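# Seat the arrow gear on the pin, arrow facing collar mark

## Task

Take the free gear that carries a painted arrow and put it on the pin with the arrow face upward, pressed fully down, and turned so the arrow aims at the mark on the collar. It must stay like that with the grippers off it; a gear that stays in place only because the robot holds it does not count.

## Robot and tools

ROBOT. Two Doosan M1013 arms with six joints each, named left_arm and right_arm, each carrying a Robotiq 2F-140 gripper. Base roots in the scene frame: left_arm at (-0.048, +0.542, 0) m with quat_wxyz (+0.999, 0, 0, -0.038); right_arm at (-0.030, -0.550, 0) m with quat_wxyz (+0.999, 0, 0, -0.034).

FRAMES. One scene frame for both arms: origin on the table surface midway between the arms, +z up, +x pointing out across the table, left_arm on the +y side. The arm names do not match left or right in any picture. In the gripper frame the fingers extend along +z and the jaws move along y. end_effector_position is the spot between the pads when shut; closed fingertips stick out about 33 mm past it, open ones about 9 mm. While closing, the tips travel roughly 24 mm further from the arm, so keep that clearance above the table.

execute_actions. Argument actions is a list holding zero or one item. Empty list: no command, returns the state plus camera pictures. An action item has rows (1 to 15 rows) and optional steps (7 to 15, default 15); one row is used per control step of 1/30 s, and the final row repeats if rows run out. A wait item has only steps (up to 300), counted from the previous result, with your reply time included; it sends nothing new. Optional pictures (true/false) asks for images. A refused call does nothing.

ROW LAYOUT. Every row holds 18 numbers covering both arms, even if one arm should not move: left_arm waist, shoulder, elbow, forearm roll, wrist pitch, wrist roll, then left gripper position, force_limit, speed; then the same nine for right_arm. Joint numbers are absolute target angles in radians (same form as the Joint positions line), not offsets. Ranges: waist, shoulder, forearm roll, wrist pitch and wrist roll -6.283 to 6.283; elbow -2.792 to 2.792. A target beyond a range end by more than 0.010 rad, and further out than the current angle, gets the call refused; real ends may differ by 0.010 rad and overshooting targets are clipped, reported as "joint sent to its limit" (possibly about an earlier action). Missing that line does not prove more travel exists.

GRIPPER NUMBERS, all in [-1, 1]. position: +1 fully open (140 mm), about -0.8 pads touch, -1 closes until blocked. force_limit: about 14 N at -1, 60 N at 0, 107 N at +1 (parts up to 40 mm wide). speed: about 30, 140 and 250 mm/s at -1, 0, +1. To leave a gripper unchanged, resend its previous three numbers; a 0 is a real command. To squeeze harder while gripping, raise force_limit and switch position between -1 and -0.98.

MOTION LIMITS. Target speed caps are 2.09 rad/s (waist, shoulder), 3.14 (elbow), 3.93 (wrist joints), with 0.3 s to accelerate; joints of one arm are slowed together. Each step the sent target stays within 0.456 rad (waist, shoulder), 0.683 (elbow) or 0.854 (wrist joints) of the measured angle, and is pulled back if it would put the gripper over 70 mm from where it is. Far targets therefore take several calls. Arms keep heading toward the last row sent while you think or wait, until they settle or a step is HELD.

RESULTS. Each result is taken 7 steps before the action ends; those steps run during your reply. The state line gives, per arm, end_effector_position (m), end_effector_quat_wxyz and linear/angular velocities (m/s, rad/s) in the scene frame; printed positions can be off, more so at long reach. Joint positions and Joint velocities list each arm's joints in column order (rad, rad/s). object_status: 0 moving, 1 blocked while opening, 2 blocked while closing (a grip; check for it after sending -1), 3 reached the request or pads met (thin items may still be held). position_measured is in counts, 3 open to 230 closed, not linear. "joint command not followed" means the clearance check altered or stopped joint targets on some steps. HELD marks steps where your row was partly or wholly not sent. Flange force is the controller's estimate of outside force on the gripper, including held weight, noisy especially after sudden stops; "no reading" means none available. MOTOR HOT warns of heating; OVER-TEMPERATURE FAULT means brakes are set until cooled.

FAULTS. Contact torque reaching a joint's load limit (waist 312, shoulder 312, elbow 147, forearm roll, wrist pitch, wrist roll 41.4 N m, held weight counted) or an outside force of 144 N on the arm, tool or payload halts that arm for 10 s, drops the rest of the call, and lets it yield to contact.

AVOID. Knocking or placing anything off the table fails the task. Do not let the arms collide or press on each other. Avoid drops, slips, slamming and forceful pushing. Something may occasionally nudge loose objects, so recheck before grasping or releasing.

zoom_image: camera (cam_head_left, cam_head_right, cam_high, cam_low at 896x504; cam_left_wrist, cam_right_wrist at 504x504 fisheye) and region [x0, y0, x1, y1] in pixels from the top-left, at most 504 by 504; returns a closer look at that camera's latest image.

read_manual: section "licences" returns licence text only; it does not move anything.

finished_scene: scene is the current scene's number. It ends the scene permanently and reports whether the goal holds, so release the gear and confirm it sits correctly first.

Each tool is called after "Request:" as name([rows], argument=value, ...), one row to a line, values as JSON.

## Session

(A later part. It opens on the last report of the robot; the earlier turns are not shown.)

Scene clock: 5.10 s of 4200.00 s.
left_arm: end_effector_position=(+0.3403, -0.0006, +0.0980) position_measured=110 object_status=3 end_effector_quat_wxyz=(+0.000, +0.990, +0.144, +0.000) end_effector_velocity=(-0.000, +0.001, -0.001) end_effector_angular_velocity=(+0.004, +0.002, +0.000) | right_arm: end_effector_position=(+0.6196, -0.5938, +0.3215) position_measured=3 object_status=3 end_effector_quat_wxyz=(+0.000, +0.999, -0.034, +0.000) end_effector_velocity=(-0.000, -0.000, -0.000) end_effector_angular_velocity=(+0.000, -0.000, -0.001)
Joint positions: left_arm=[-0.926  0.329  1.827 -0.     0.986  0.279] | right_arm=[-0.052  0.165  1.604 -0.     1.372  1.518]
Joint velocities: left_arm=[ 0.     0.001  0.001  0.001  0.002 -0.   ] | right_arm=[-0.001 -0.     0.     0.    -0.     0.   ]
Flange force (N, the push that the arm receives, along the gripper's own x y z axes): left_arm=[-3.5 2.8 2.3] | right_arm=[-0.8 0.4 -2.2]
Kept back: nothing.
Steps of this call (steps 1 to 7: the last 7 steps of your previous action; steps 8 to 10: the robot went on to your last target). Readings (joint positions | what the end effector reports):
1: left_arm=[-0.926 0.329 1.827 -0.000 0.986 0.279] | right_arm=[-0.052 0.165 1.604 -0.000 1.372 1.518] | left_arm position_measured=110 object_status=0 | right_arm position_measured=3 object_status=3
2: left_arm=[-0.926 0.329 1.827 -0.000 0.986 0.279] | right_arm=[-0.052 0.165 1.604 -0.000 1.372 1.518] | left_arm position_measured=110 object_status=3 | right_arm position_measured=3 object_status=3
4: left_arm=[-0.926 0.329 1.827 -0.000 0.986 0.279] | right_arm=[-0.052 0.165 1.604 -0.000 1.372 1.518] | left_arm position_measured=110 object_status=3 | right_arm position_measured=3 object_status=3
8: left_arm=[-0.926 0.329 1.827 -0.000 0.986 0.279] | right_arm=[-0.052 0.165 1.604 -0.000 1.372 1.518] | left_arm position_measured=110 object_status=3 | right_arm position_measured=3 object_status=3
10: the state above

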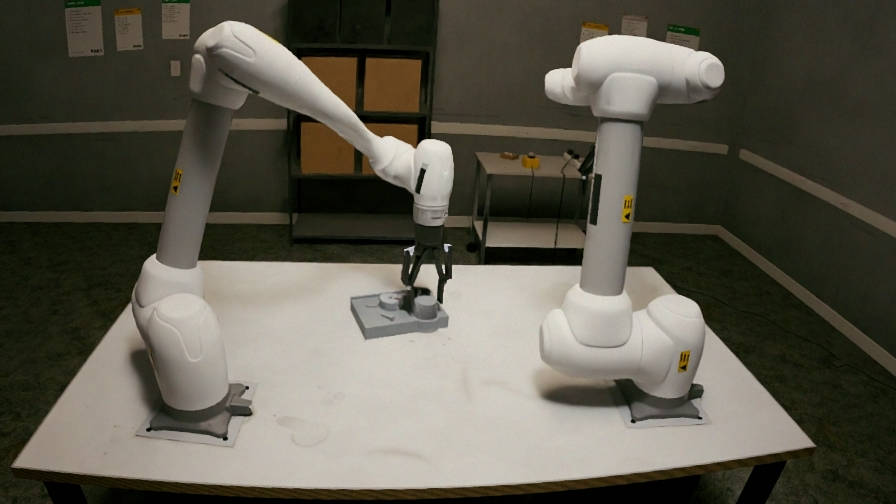

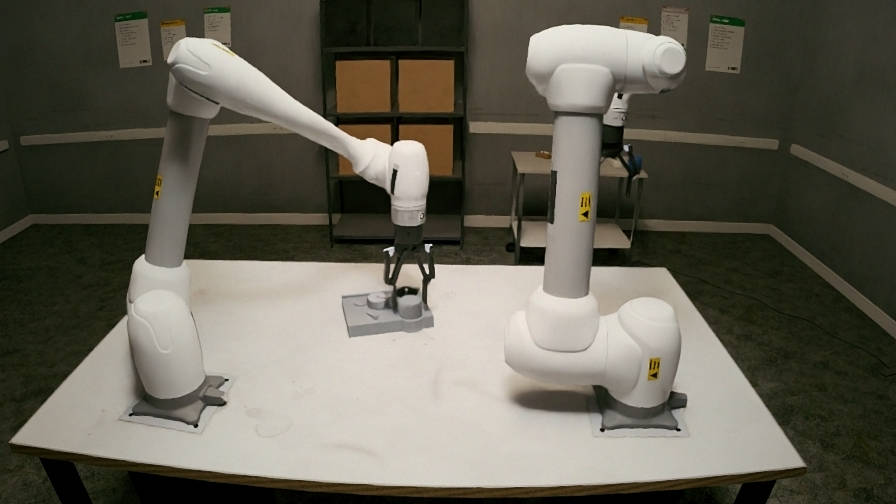

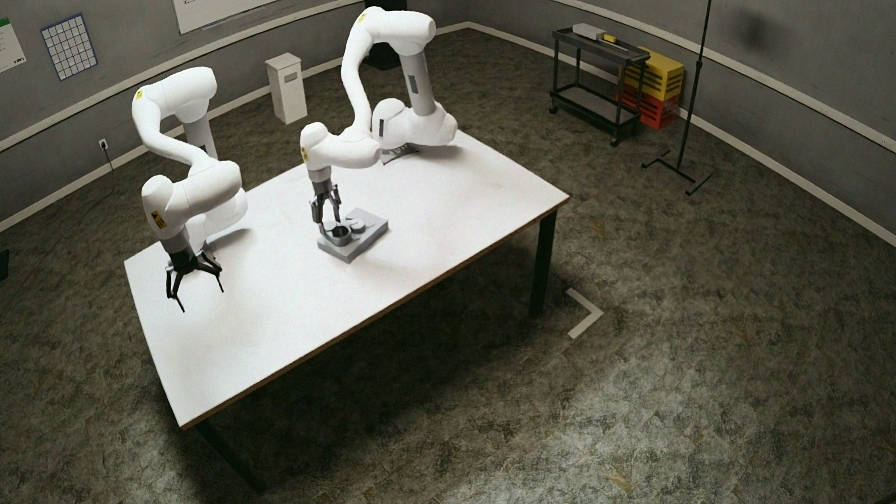

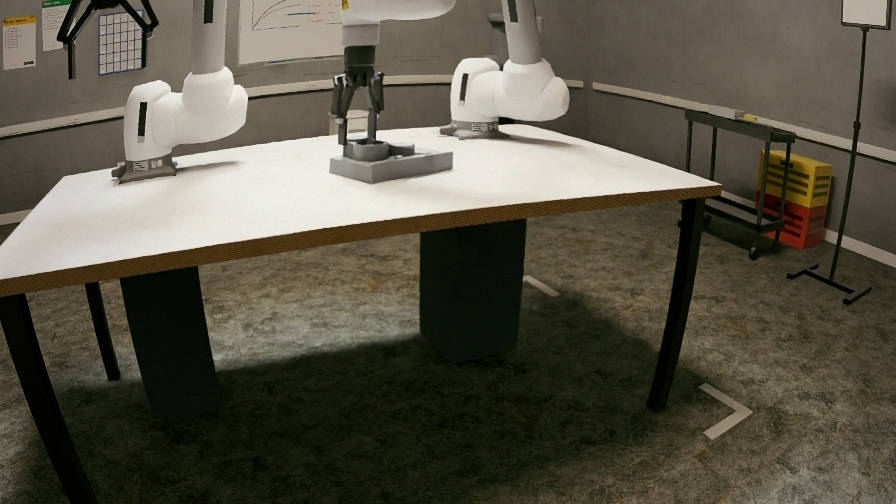

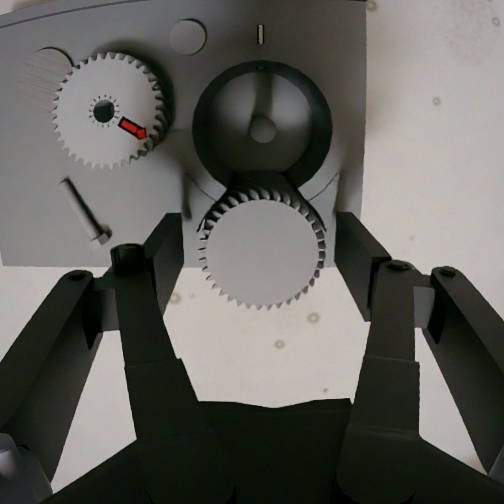

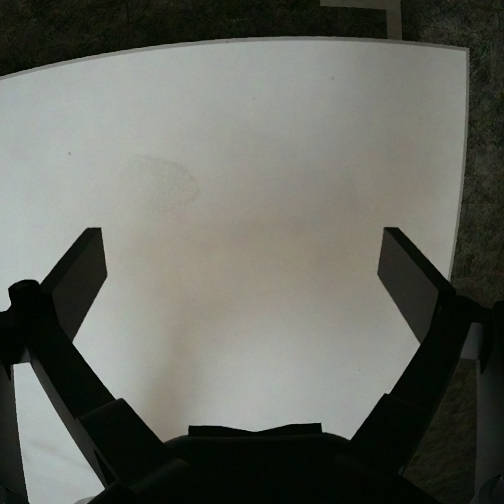

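Request:
execute_actions([
  {"rows":[[-0.9408,0.3319,1.8357,0,0.974,0.264,0.15,-0.6,0,-0.052,0.165,1.604,0,1.372,1.518,1,0,0],[-0.9408,0.3319,1.8357,0,0.974,0.264,0.15,-0.6,0,-0.052,0.165,1.604,0,1.372,1.518,1,0,0],[-0.9408,0.3319,1.8357,0,0.974,0.264,0.15,-0.6,0,-0.052,0.165,1.604,0,1.372,1.518,1,0,0],[-0.9408,0.3319,1.8357,0,0.974,0.264,0.15,-0.6,0,-0.052,0.165,1.604,0,1.372,1.518,1,0,0],[-0.9408,0.3319,1.8357,0,0.974,0.264,-1,-0.6,-0.5,-0.052,0.165,1.604,0,1.372,1.518,1,0,0]]},
])

Request:
execute_actions([
  {"steps":12},
], pictures=true)

Request:
zoom_image(camera="cam_left_wrist", region=[170, 140, 350, 320])

Request:
execute_actions([
  {"rows":[[-0.9408,0.3319,1.8357,0,0.974,0.284,-1,-0.6,-0.5,-0.052,0.165,1.604,0,1.372,1.518,1,0,0],[-0.9408,0.3319,1.8357,0,0.974,0.304,-1,-0.6,-0.5,-0.052,0.165,1.604,0,1.372,1.518,1,0,0],[-0.9408,0.3319,1.8357,0,0.974,0.324,-1,-0.6,-0.5,-0.052,0.165,1.604,0,1.372,1.518,1,0,0],[-0.9408,0.3319,1.8357,0,0.974,0.344,-1,-0.6,-0.5,-0.052,0.165,1.604,0,1.372,1.518,1,0,0]]},
], pictures=true)

Request:
zoom_image(camera="cam_left_wrist", region=[170, 140, 350, 320])

Scene clock: 6.00 s of 4200.00 s.
left_arm: end_effector_position=(+0.3311, -0.0048, +0.0920) position_measured=121 object_status=0 end_effector_quat_wxyz=(-0.000, +0.990, +0.144, +0.000) end_effector_velocity=(+0.000, +0.001, +0.001) end_effector_angular_velocity=(-0.001, -0.002, -0.001) | right_arm: end_effector_position=(+0.6196, -0.5938, +0.3215) position_measured=3 object_status=3 end_effector_quat_wxyz=(+0.000, +0.999, -0.034, +0.000) end_effector_velocity=(-0.001, +0.001, -0.000) end_effector_angular_velocity=(+0.000, +0.003, +0.000)
Joint positions: left_arm=[-0.941  0.332  1.836  0.     0.974  0.264] | right_arm=[-0.052  0.165  1.604 -0.     1.372  1.518]
Joint velocities: left_arm=[ 0.    -0.003  0.002  0.002 -0.001  0.   ] | right_arm=[ 0.001 -0.     0.001  0.     0.002  0.   ]
Flange force (N, the push that the arm receives, along the gripper's own x y z axes): left_arm=[-4.7 2.9 2.3] | right_arm=[-2.1 1.1 -2.3]
Steps of this call (steps 1 to 15: the robot went on to your last target; steps 16 to 19: nothing new was sent; steps 20 to 27: the first 8 steps of this action). Readings (joint positions | what the end effector reports):
20: left_arm=[-0.926 0.329 1.827 0.000 0.985 0.279] | right_arm=[-0.052 0.165 1.604 -0.000 1.372 1.518] | left_arm position_measured=110 object_status=3 | right_arm position_measured=3 object_status=3
21: left_arm=[-0.929 0.330 1.829 0.000 0.983 0.275] | right_arm=[-0.052 0.165 1.604 -0.000 1.372 1.518] | left_arm position_measured=110 object_status=3 | right_arm position_measured=3 object_status=3
23: left_arm=[-0.940 0.332 1.835 0.000 0.975 0.265] | right_arm=[-0.052 0.165 1.604 -0.000 1.372 1.518] | left_arm position_measured=110 object_status=3 | right_arm position_measured=3 object_status=3
27: the state above

Scene clock: 6.40 s of 4200.00 s.
left_arm: end_effector_position=(+0.3310, -0.0048, +0.0920) position_measured=137 object_status=2 end_effector_quat_wxyz=(-0.000, +0.990, +0.144, +0.000) end_effector_velocity=(-0.000, -0.000, +0.001) end_effector_angular_velocity=(-0.000, +0.000, +0.000) | right_arm: end_effector_position=(+0.6196, -0.5938, +0.3215) position_measured=3 object_status=3 end_effector_quat_wxyz=(+0.000, +0.999, -0.034, +0.000) end_effector_velocity=(-0.000, +0.001, -0.000) end_effector_angular_velocity=(+0.000, +0.001, +0.001)
Joint positions: left_arm=[-0.941  0.332  1.836  0.     0.974  0.264] | right_arm=[-0.052  0.165  1.604 -0.     1.372  1.518]
Joint velocities: left_arm=[-0.    -0.001 -0.    -0.     0.001 -0.   ] | right_arm=[ 0.001  0.     0.     0.     0.001 -0.   ]
Flange force (N, the push that the arm receives, along the gripper's own x y z axes): left_arm=[-7.6 -6.7 -12.5] | right_arm=[0.0 3.5 -2.2]
Kept back: nothing.
Steps of this call (steps 1 to 7: the last 7 steps of your previous action; steps 8 to 12: the robot went on to your last target). Readings (joint positions | what the end effector reports):
1: left_arm=[-0.941 0.332 1.836 0.000 0.974 0.264] | right_arm=[-0.052 0.165 1.604 -0.000 1.372 1.518] | left_arm position_measured=125 object_status=0 | right_arm position_measured=3 object_status=3
2: left_arm=[-0.941 0.332 1.836 0.000 0.974 0.264] | right_arm=[-0.052 0.165 1.604 -0.000 1.372 1.518] | left_arm position_measured=130 object_status=0 | right_arm position_measured=3 object_status=3
4: left_arm=[-0.941 0.332 1.836 0.000 0.974 0.264] | right_arm=[-0.052 0.165 1.604 -0.000 1.372 1.518] | left_arm position_measured=137 object_status=0 | right_arm position_measured=3 object_status=3
8: left_arm=[-0.941 0.332 1.836 0.000 0.974 0.264] | right_arm=[-0.052 0.165 1.604 -0.000 1.372 1.518] | left_arm position_measured=137 object_status=0 | right_arm position_measured=3 object_status=3
12: the state above

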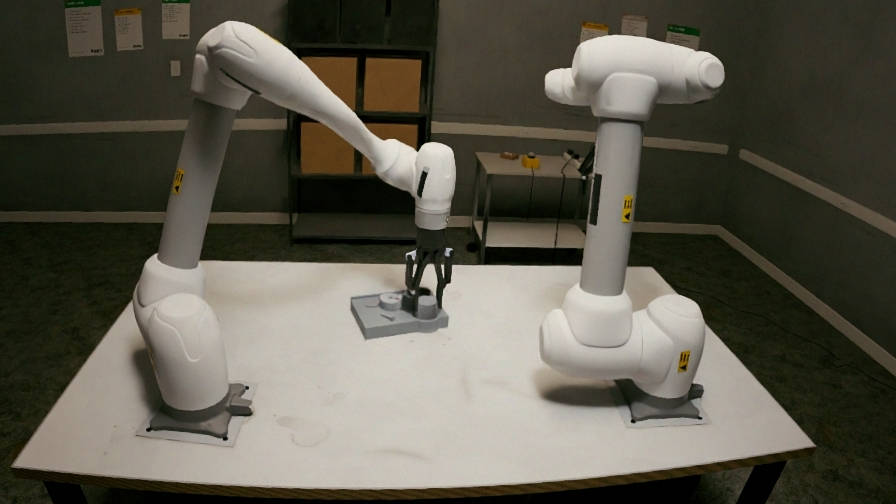

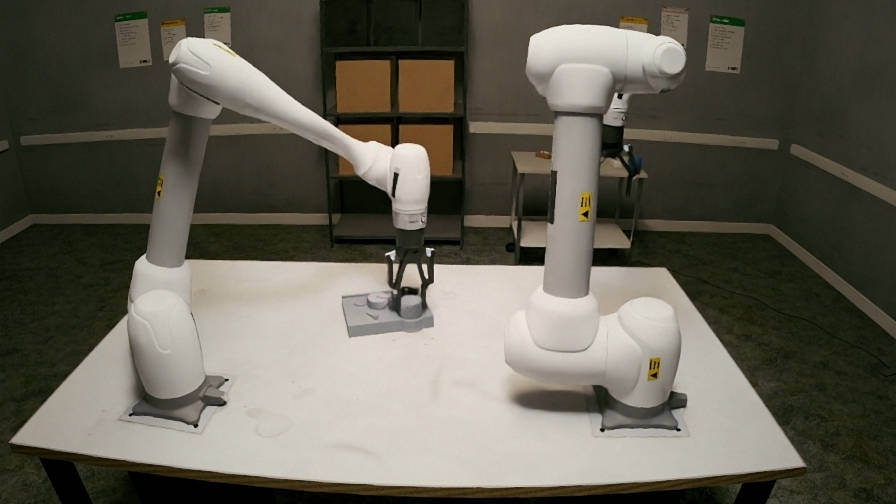

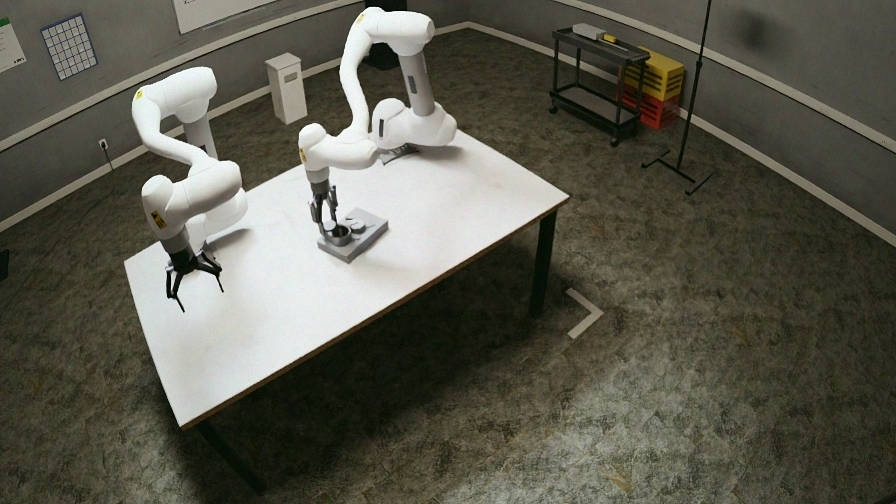

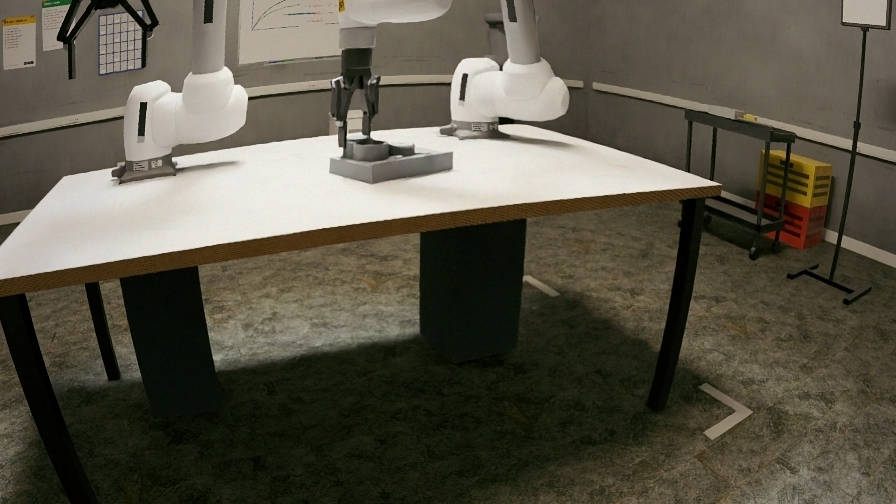

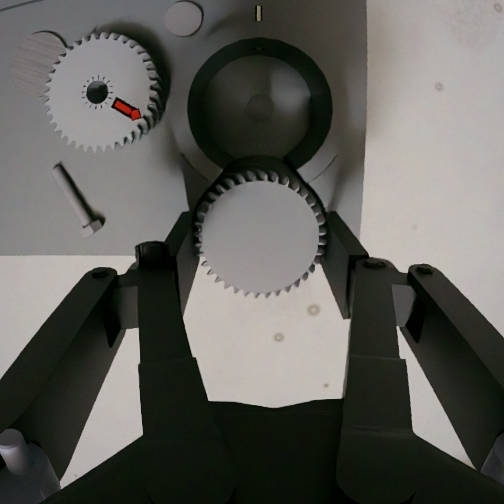

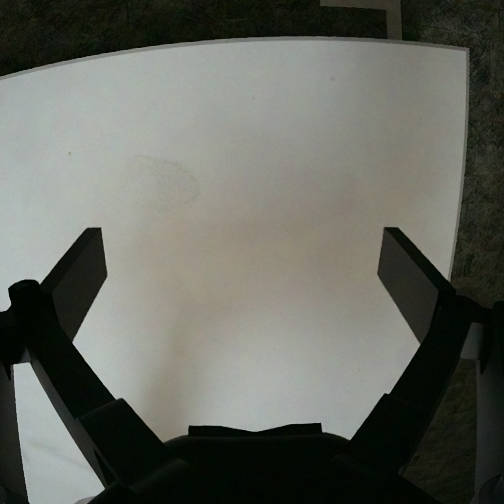

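Region (170, 140, 350, 320) of cam_left_wrist's 504x504 image, scaled by 2.800, with more detail than that image has.

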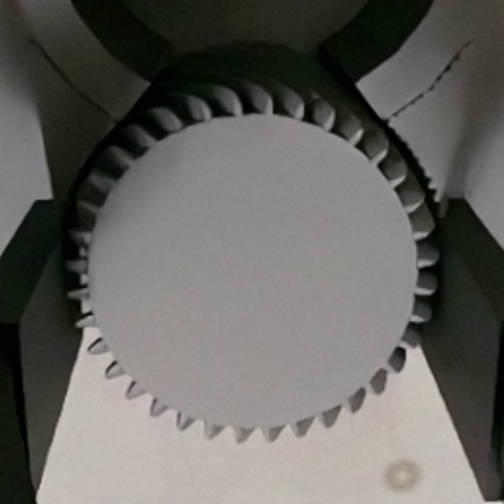

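Scene clock: 6.67 s of 4200.00 s.
left_arm: end_effector_position=(+0.3308, -0.0048, +0.0919) position_measured=137 object_status=2 end_effector_quat_wxyz=(-0.000, +0.994, +0.105, -0.000) end_effector_velocity=(+0.002, +0.001, -0.000) end_effector_angular_velocity=(+0.001, -0.005, -0.016) | right_arm: end_effector_position=(+0.6196, -0.5938, +0.3215) position_measured=3 object_status=3 end_effector_quat_wxyz=(+0.000, +0.999, -0.034, +0.000) end_effector_velocity=(-0.000, -0.001, -0.000) end_effector_angular_velocity=(-0.000, +0.000, -0.001)
Joint positions: left_arm=[-0.941  0.332  1.836 -0.001  0.974  0.344] | right_arm=[-0.052  0.165  1.604 -0.     1.372  1.518]
Joint velocities: left_arm=[ 0.    -0.001  0.001  0.006 -0.003  0.013] | right_arm=[-0.001 -0.     0.001 -0.    -0.001  0.   ]
Flange force (N, the push that the arm receives, along the gripper's own x y z axes): left_arm=[-29.1 -3.2 -6.3] | right_arm=[-2.0 1.9 -2.8]
Steps of this call (steps 1 to 8: the first 8 steps of this action). Readings (joint positions | what the end effector reports):
1: left_arm=[-0.941 0.332 1.836 0.000 0.974 0.264] | right_arm=[-0.052 0.165 1.604 -0.000 1.372 1.518] | left_arm position_measured=137 object_status=2 | right_arm position_measured=3 object_status=3
2: left_arm=[-0.941 0.332 1.836 0.000 0.974 0.271] | right_arm=[-0.052 0.165 1.604 -0.000 1.372 1.518] | left_arm position_measured=137 object_status=2 | right_arm position_measured=3 object_status=3
4: left_arm=[-0.941 0.332 1.836 -0.001 0.974 0.303] | right_arm=[-0.052 0.165 1.604 -0.000 1.372 1.518] | left_arm position_measured=137 object_status=2 | right_arm position_measured=3 object_status=3
8: the state above

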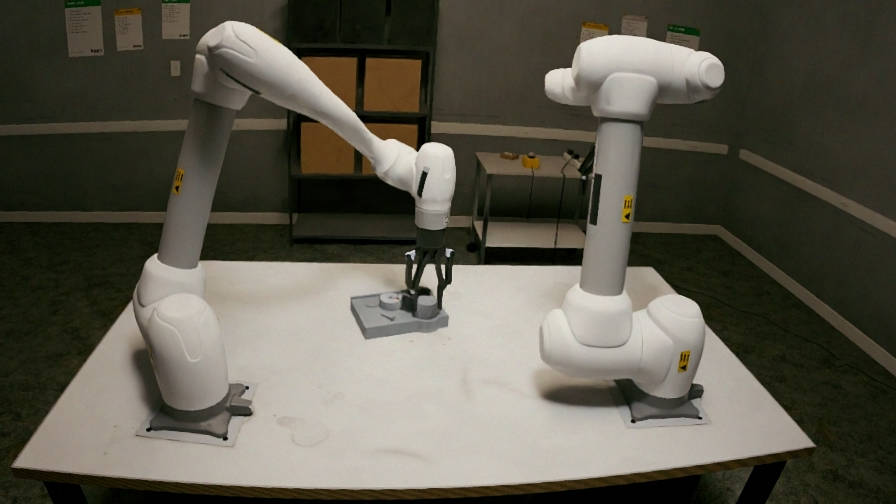

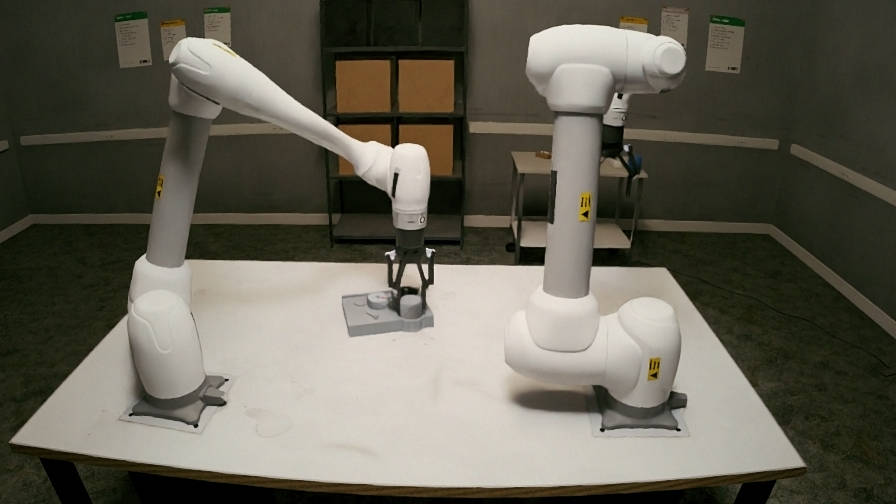

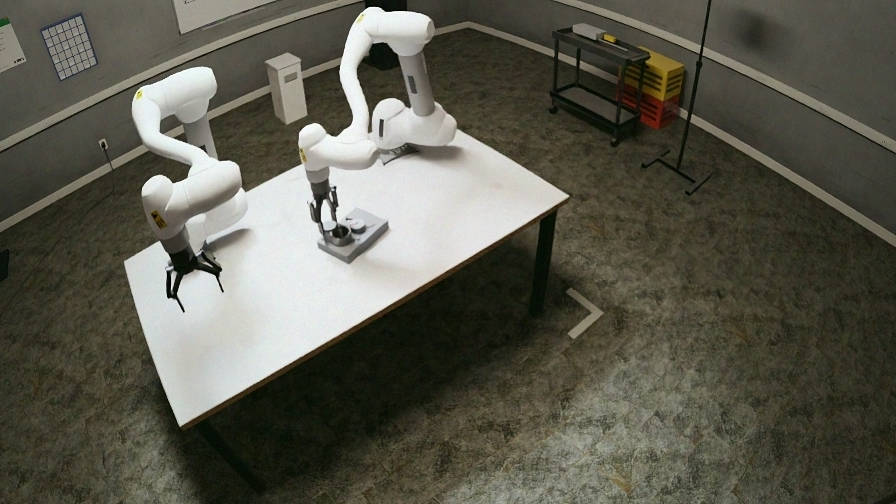

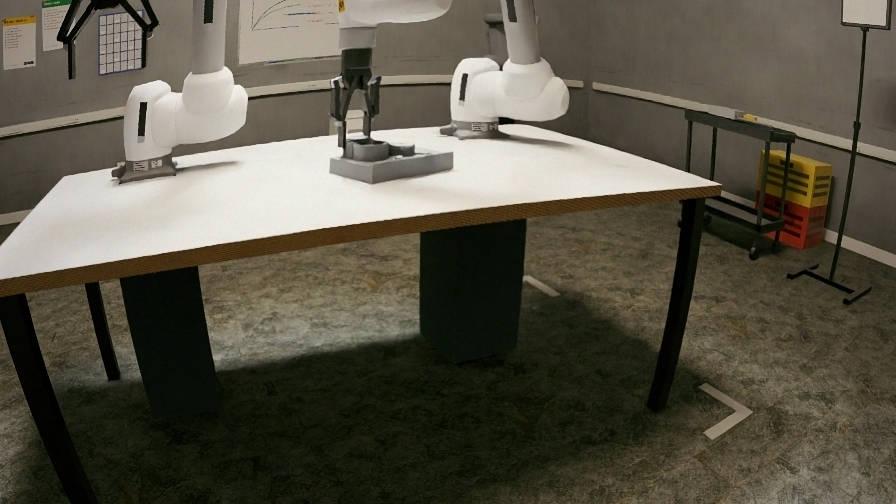

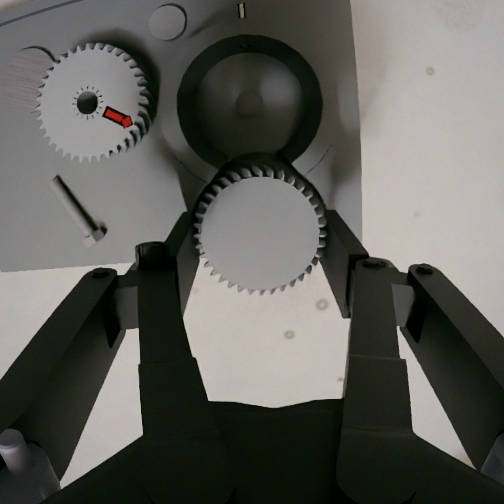

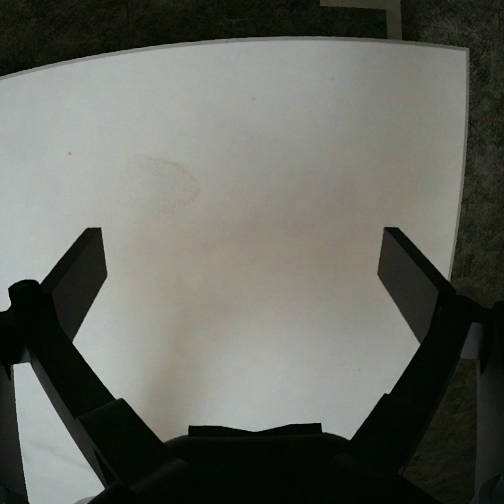

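Region (170, 140, 350, 320) of cam_left_wrist's 504x504 image, scaled by 2.800, with more detail than that image has.

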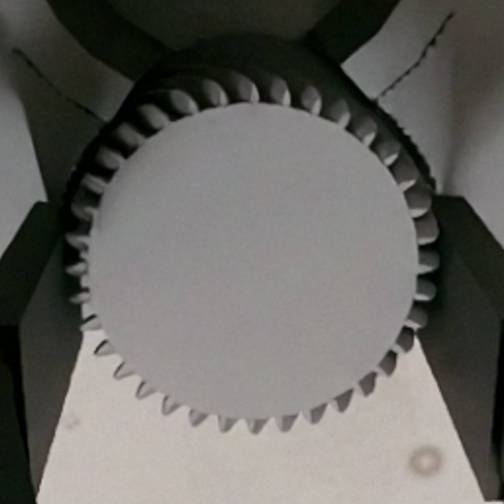

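Request:
execute_actions([
  {"rows":[[-0.9408,0.3319,1.8357,0,0.974,0.33,0.15,-0.6,0,-0.052,0.165,1.604,0,1.372,1.518,1,0,0],[-0.9408,0.3319,1.8357,0,0.974,0.33,0.15,-0.6,0,-0.052,0.165,1.604,0,1.372,1.518,1,0,0],[-0.9408,0.3319,1.8357,0,0.974,0.33,0.15,-0.6,0,-0.052,0.165,1.604,0,1.372,1.518,1,0,0],[-0.9408,0.3319,1.8357,0,0.974,0.33,0.15,-0.6,0,-0.052,0.165,1.604,0,1.372,1.518,1,0,0],[-0.9408,0.301,1.807,0,1.0336,0.33,0.15,-0.6,0,-0.052,0.165,1.604,0,1.372,1.518,1,0,0]],"steps":11},
])

Request:
execute_actions([
  {"rows":[[-0.8489,0.3351,1.7615,0,1.045,0.356,0.15,-0.6,0,-0.052,0.165,1.604,0,1.372,1.518,1,0,0]]},
])

Request:
execute_actions([
  {"steps":8},
], pictures=true)

Request:
zoom_image(camera="cam_left_wrist", region=[180, 150, 340, 340])

Scene clock: 7.57 s of 4200.00 s.
left_arm: end_effector_position=(+0.3317, -0.0050, +0.0922) position_measured=119 object_status=0 end_effector_quat_wxyz=(+0.000, +0.994, +0.111, +0.001) end_effector_velocity=(-0.001, +0.000, -0.001) end_effector_angular_velocity=(+0.003, +0.002, +0.023) | right_arm: end_effector_position=(+0.6196, -0.5938, +0.3215) position_measured=3 object_status=3 end_effector_quat_wxyz=(+0.000, +0.999, -0.034, +0.000) end_effector_velocity=(+0.001, +0.000, +0.000) end_effector_angular_velocity=(-0.000, -0.002, +0.001)
Joint positions: left_arm=[-0.941  0.332  1.835  0.001  0.973  0.331] | right_arm=[-0.052  0.165  1.604 -0.     1.372  1.518]
Joint velocities: left_arm=[-0.001  0.001 -0.001  0.     0.003 -0.025] | right_arm=[ 0.001 -0.    -0.     0.    -0.002 -0.   ]
Flange force (N, the push that the arm receives, along the gripper's own x y z axes): left_arm=[-3.5 5.0 3.0] | right_arm=[-0.4 1.4 -1.5]
Steps of this call (steps 1 to 7: the last 7 steps of your previous action; steps 8 to 15: the robot went on to your last target; steps 16 to 23: nothing new was sent; steps 24 to 27: the first 4 steps of this action). Readings (joint positions | what the end effector reports):
24: left_arm=[-0.941 0.332 1.836 -0.000 0.974 0.344] | right_arm=[-0.052 0.165 1.604 -0.000 1.372 1.518] | left_arm position_measured=137 object_status=0 | right_arm position_measured=3 object_status=3
25: left_arm=[-0.941 0.332 1.836 0.000 0.974 0.339] | right_arm=[-0.052 0.165 1.604 -0.000 1.372 1.518] | left_arm position_measured=137 object_status=0 | right_arm position_measured=3 object_status=3
27: the state above

Scene clock: 8.07 s of 4200.00 s.
left_arm: end_effector_position=(+0.3934, +0.0140, +0.1249) position_measured=110 object_status=3 end_effector_quat_wxyz=(+0.000, +0.990, +0.144, -0.000) end_effector_velocity=(+0.026, +0.010, -0.000) end_effector_angular_velocity=(-0.001, -0.001, +0.031) | right_arm: end_effector_position=(+0.6196, -0.5938, +0.3215) position_measured=3 object_status=3 end_effector_quat_wxyz=(+0.000, +0.999, -0.034, +0.000) end_effector_velocity=(+0.000, +0.000, +0.000) end_effector_angular_velocity=(-0.000, -0.000, +0.001)
Joint positions: left_arm=[-0.849  0.335  1.762 -0.     1.045  0.356] | right_arm=[-0.052  0.165  1.604 -0.     1.372  1.518]
Joint velocities: left_arm=[ 0.039  0.012 -0.017  0.     0.003  0.009] | right_arm=[ 0. -0. -0. -0. -0. -0.]
Flange force (N, the push that the arm receives, along the gripper's own x y z axes): left_arm=[-4.5 1.6 3.0] | right_arm=[-1.2 0.7 -2.6]
Steps of this call (steps 1 to 7: the last 7 steps of your previous action; steps 8 to 15: the first 8 steps of this action). Readings (joint positions | what the end effector reports):
8: left_arm=[-0.941 0.301 1.807 0.000 1.033 0.330] | right_arm=[-0.052 0.165 1.604 -0.000 1.372 1.518] | left_arm position_measured=110 object_status=0 | right_arm position_measured=3 object_status=3
9: left_arm=[-0.937 0.303 1.805 -0.000 1.034 0.332] | right_arm=[-0.052 0.165 1.604 -0.000 1.372 1.518] | left_arm position_measured=110 object_status=0 | right_arm position_measured=3 object_status=3
11: left_arm=[-0.908 0.315 1.791 -0.000 1.038 0.343] | right_arm=[-0.052 0.165 1.604 -0.000 1.372 1.518] | left_arm position_measured=110 object_status=3 | right_arm position_measured=3 object_status=3
15: the state above

Scene clock: 8.33 s of 4200.00 s.
left_arm: end_effector_position=(+0.3936, +0.0140, +0.1249) position_measured=110 object_status=3 end_effector_quat_wxyz=(+0.000, +0.990, +0.145, -0.000) end_effector_velocity=(-0.000, -0.000, +0.001) end_effector_angular_velocity=(-0.002, -0.001, -0.000) | right_arm: end_effector_position=(+0.6196, -0.5938, +0.3215) position_measured=3 object_status=3 end_effector_quat_wxyz=(+0.000, +0.999, -0.034, +0.000) end_effector_velocity=(-0.000, +0.001, -0.001) end_effector_angular_velocity=(+0.000, +0.001, +0.002)
Joint positions: left_arm=[-0.849  0.335  1.762 -0.     1.045  0.356] | right_arm=[-0.052  0.165  1.604 -0.     1.372  1.518]
Joint velocities: left_arm=[-0.    -0.002 -0.    -0.001  0.     0.   ] | right_arm=[ 0.002  0.     0.002  0.    -0.001 -0.   ]
Flange force (N, the push that the arm receives, along the gripper's own x y z axes): left_arm=[-2.8 3.2 2.8] | right_arm=[-1.3 1.8 -2.5]
Kept back: nothing.
Steps of this call (steps 1 to 7: the last 7 steps of your previous action; step 8: the robot went on to your last target). Readings (joint positions | what the end effector reports):
1: left_arm=[-0.849 0.335 1.762 -0.000 1.045 0.356] | right_arm=[-0.052 0.165 1.604 -0.000 1.372 1.518] | left_arm position_measured=110 object_status=3 | right_arm position_measured=3 object_status=3
2: left_arm=[-0.849 0.335 1.762 -0.000 1.045 0.356] | right_arm=[-0.052 0.165 1.604 -0.000 1.372 1.518] | left_arm position_measured=110 object_status=3 | right_arm position_measured=3 object_status=3
4: left_arm=[-0.849 0.335 1.762 -0.000 1.045 0.356] | right_arm=[-0.052 0.165 1.604 -0.000 1.372 1.518] | left_arm position_measured=110 object_status=3 | right_arm position_measured=3 object_status=3
8: the state above

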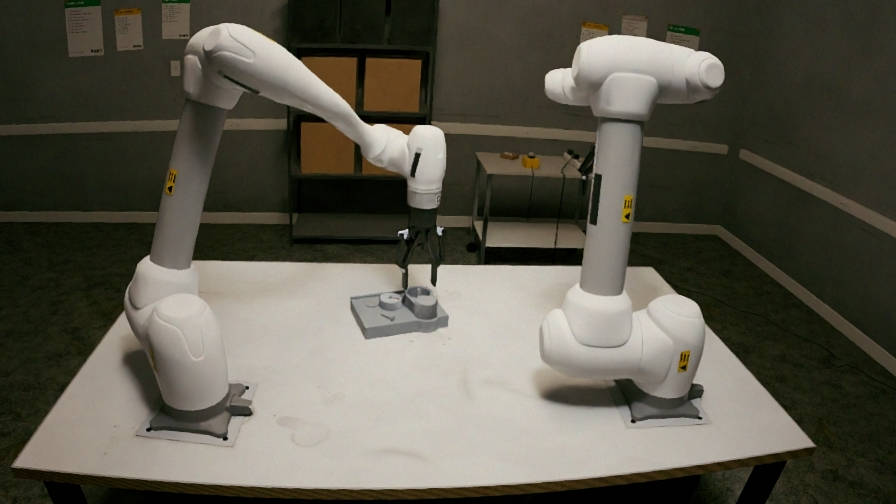

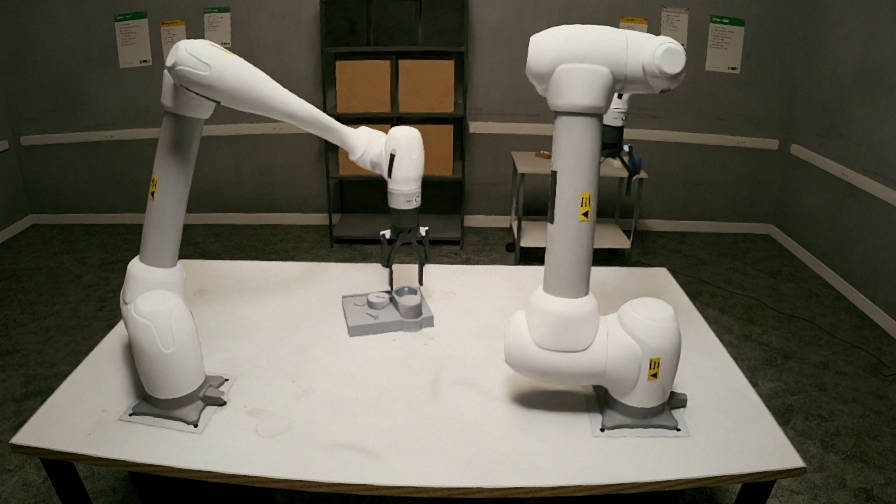

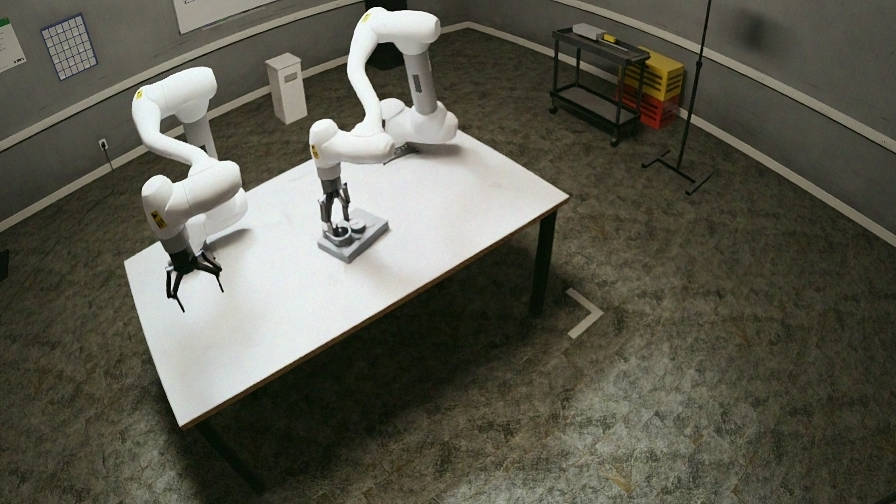

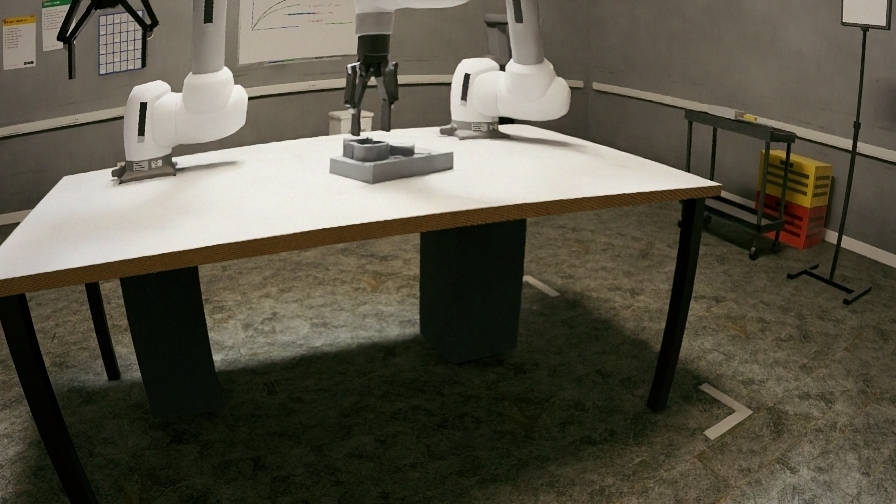

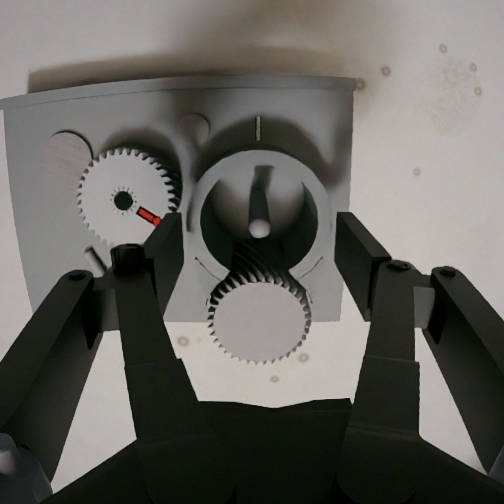

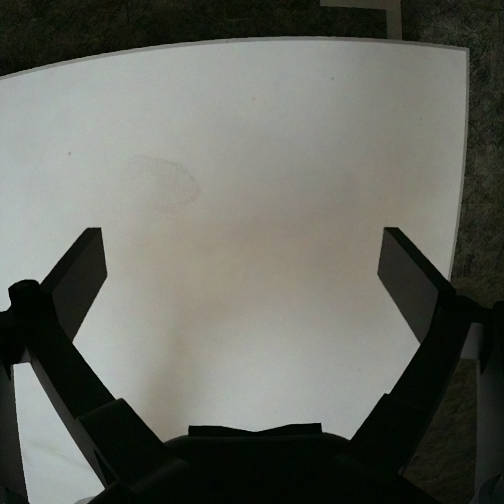

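Region (180, 150, 340, 340) of cam_left_wrist's 504x504 image, scaled by 2.653, with more detail than that image has; it fills the left 424 columns of this view, and the rest is white.

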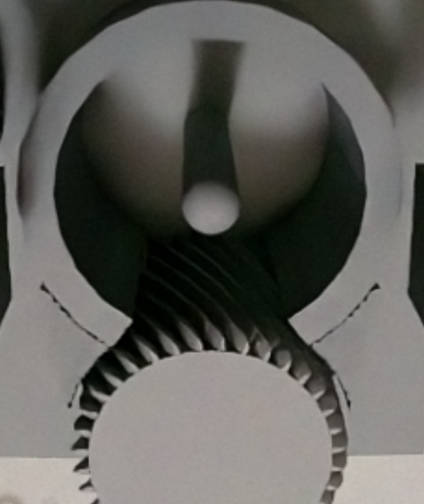

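Request:
zoom_image(camera="cam_left_wrist", region=[225, 230, 295, 290])

Region (225, 230, 295, 290) of cam_left_wrist's 504x504 image, scaled by 7.200, with more detail than that image has; it fills the top 432 rows of this view, and the rest is white.

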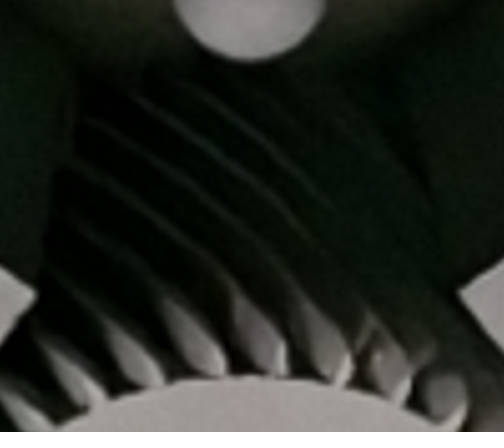

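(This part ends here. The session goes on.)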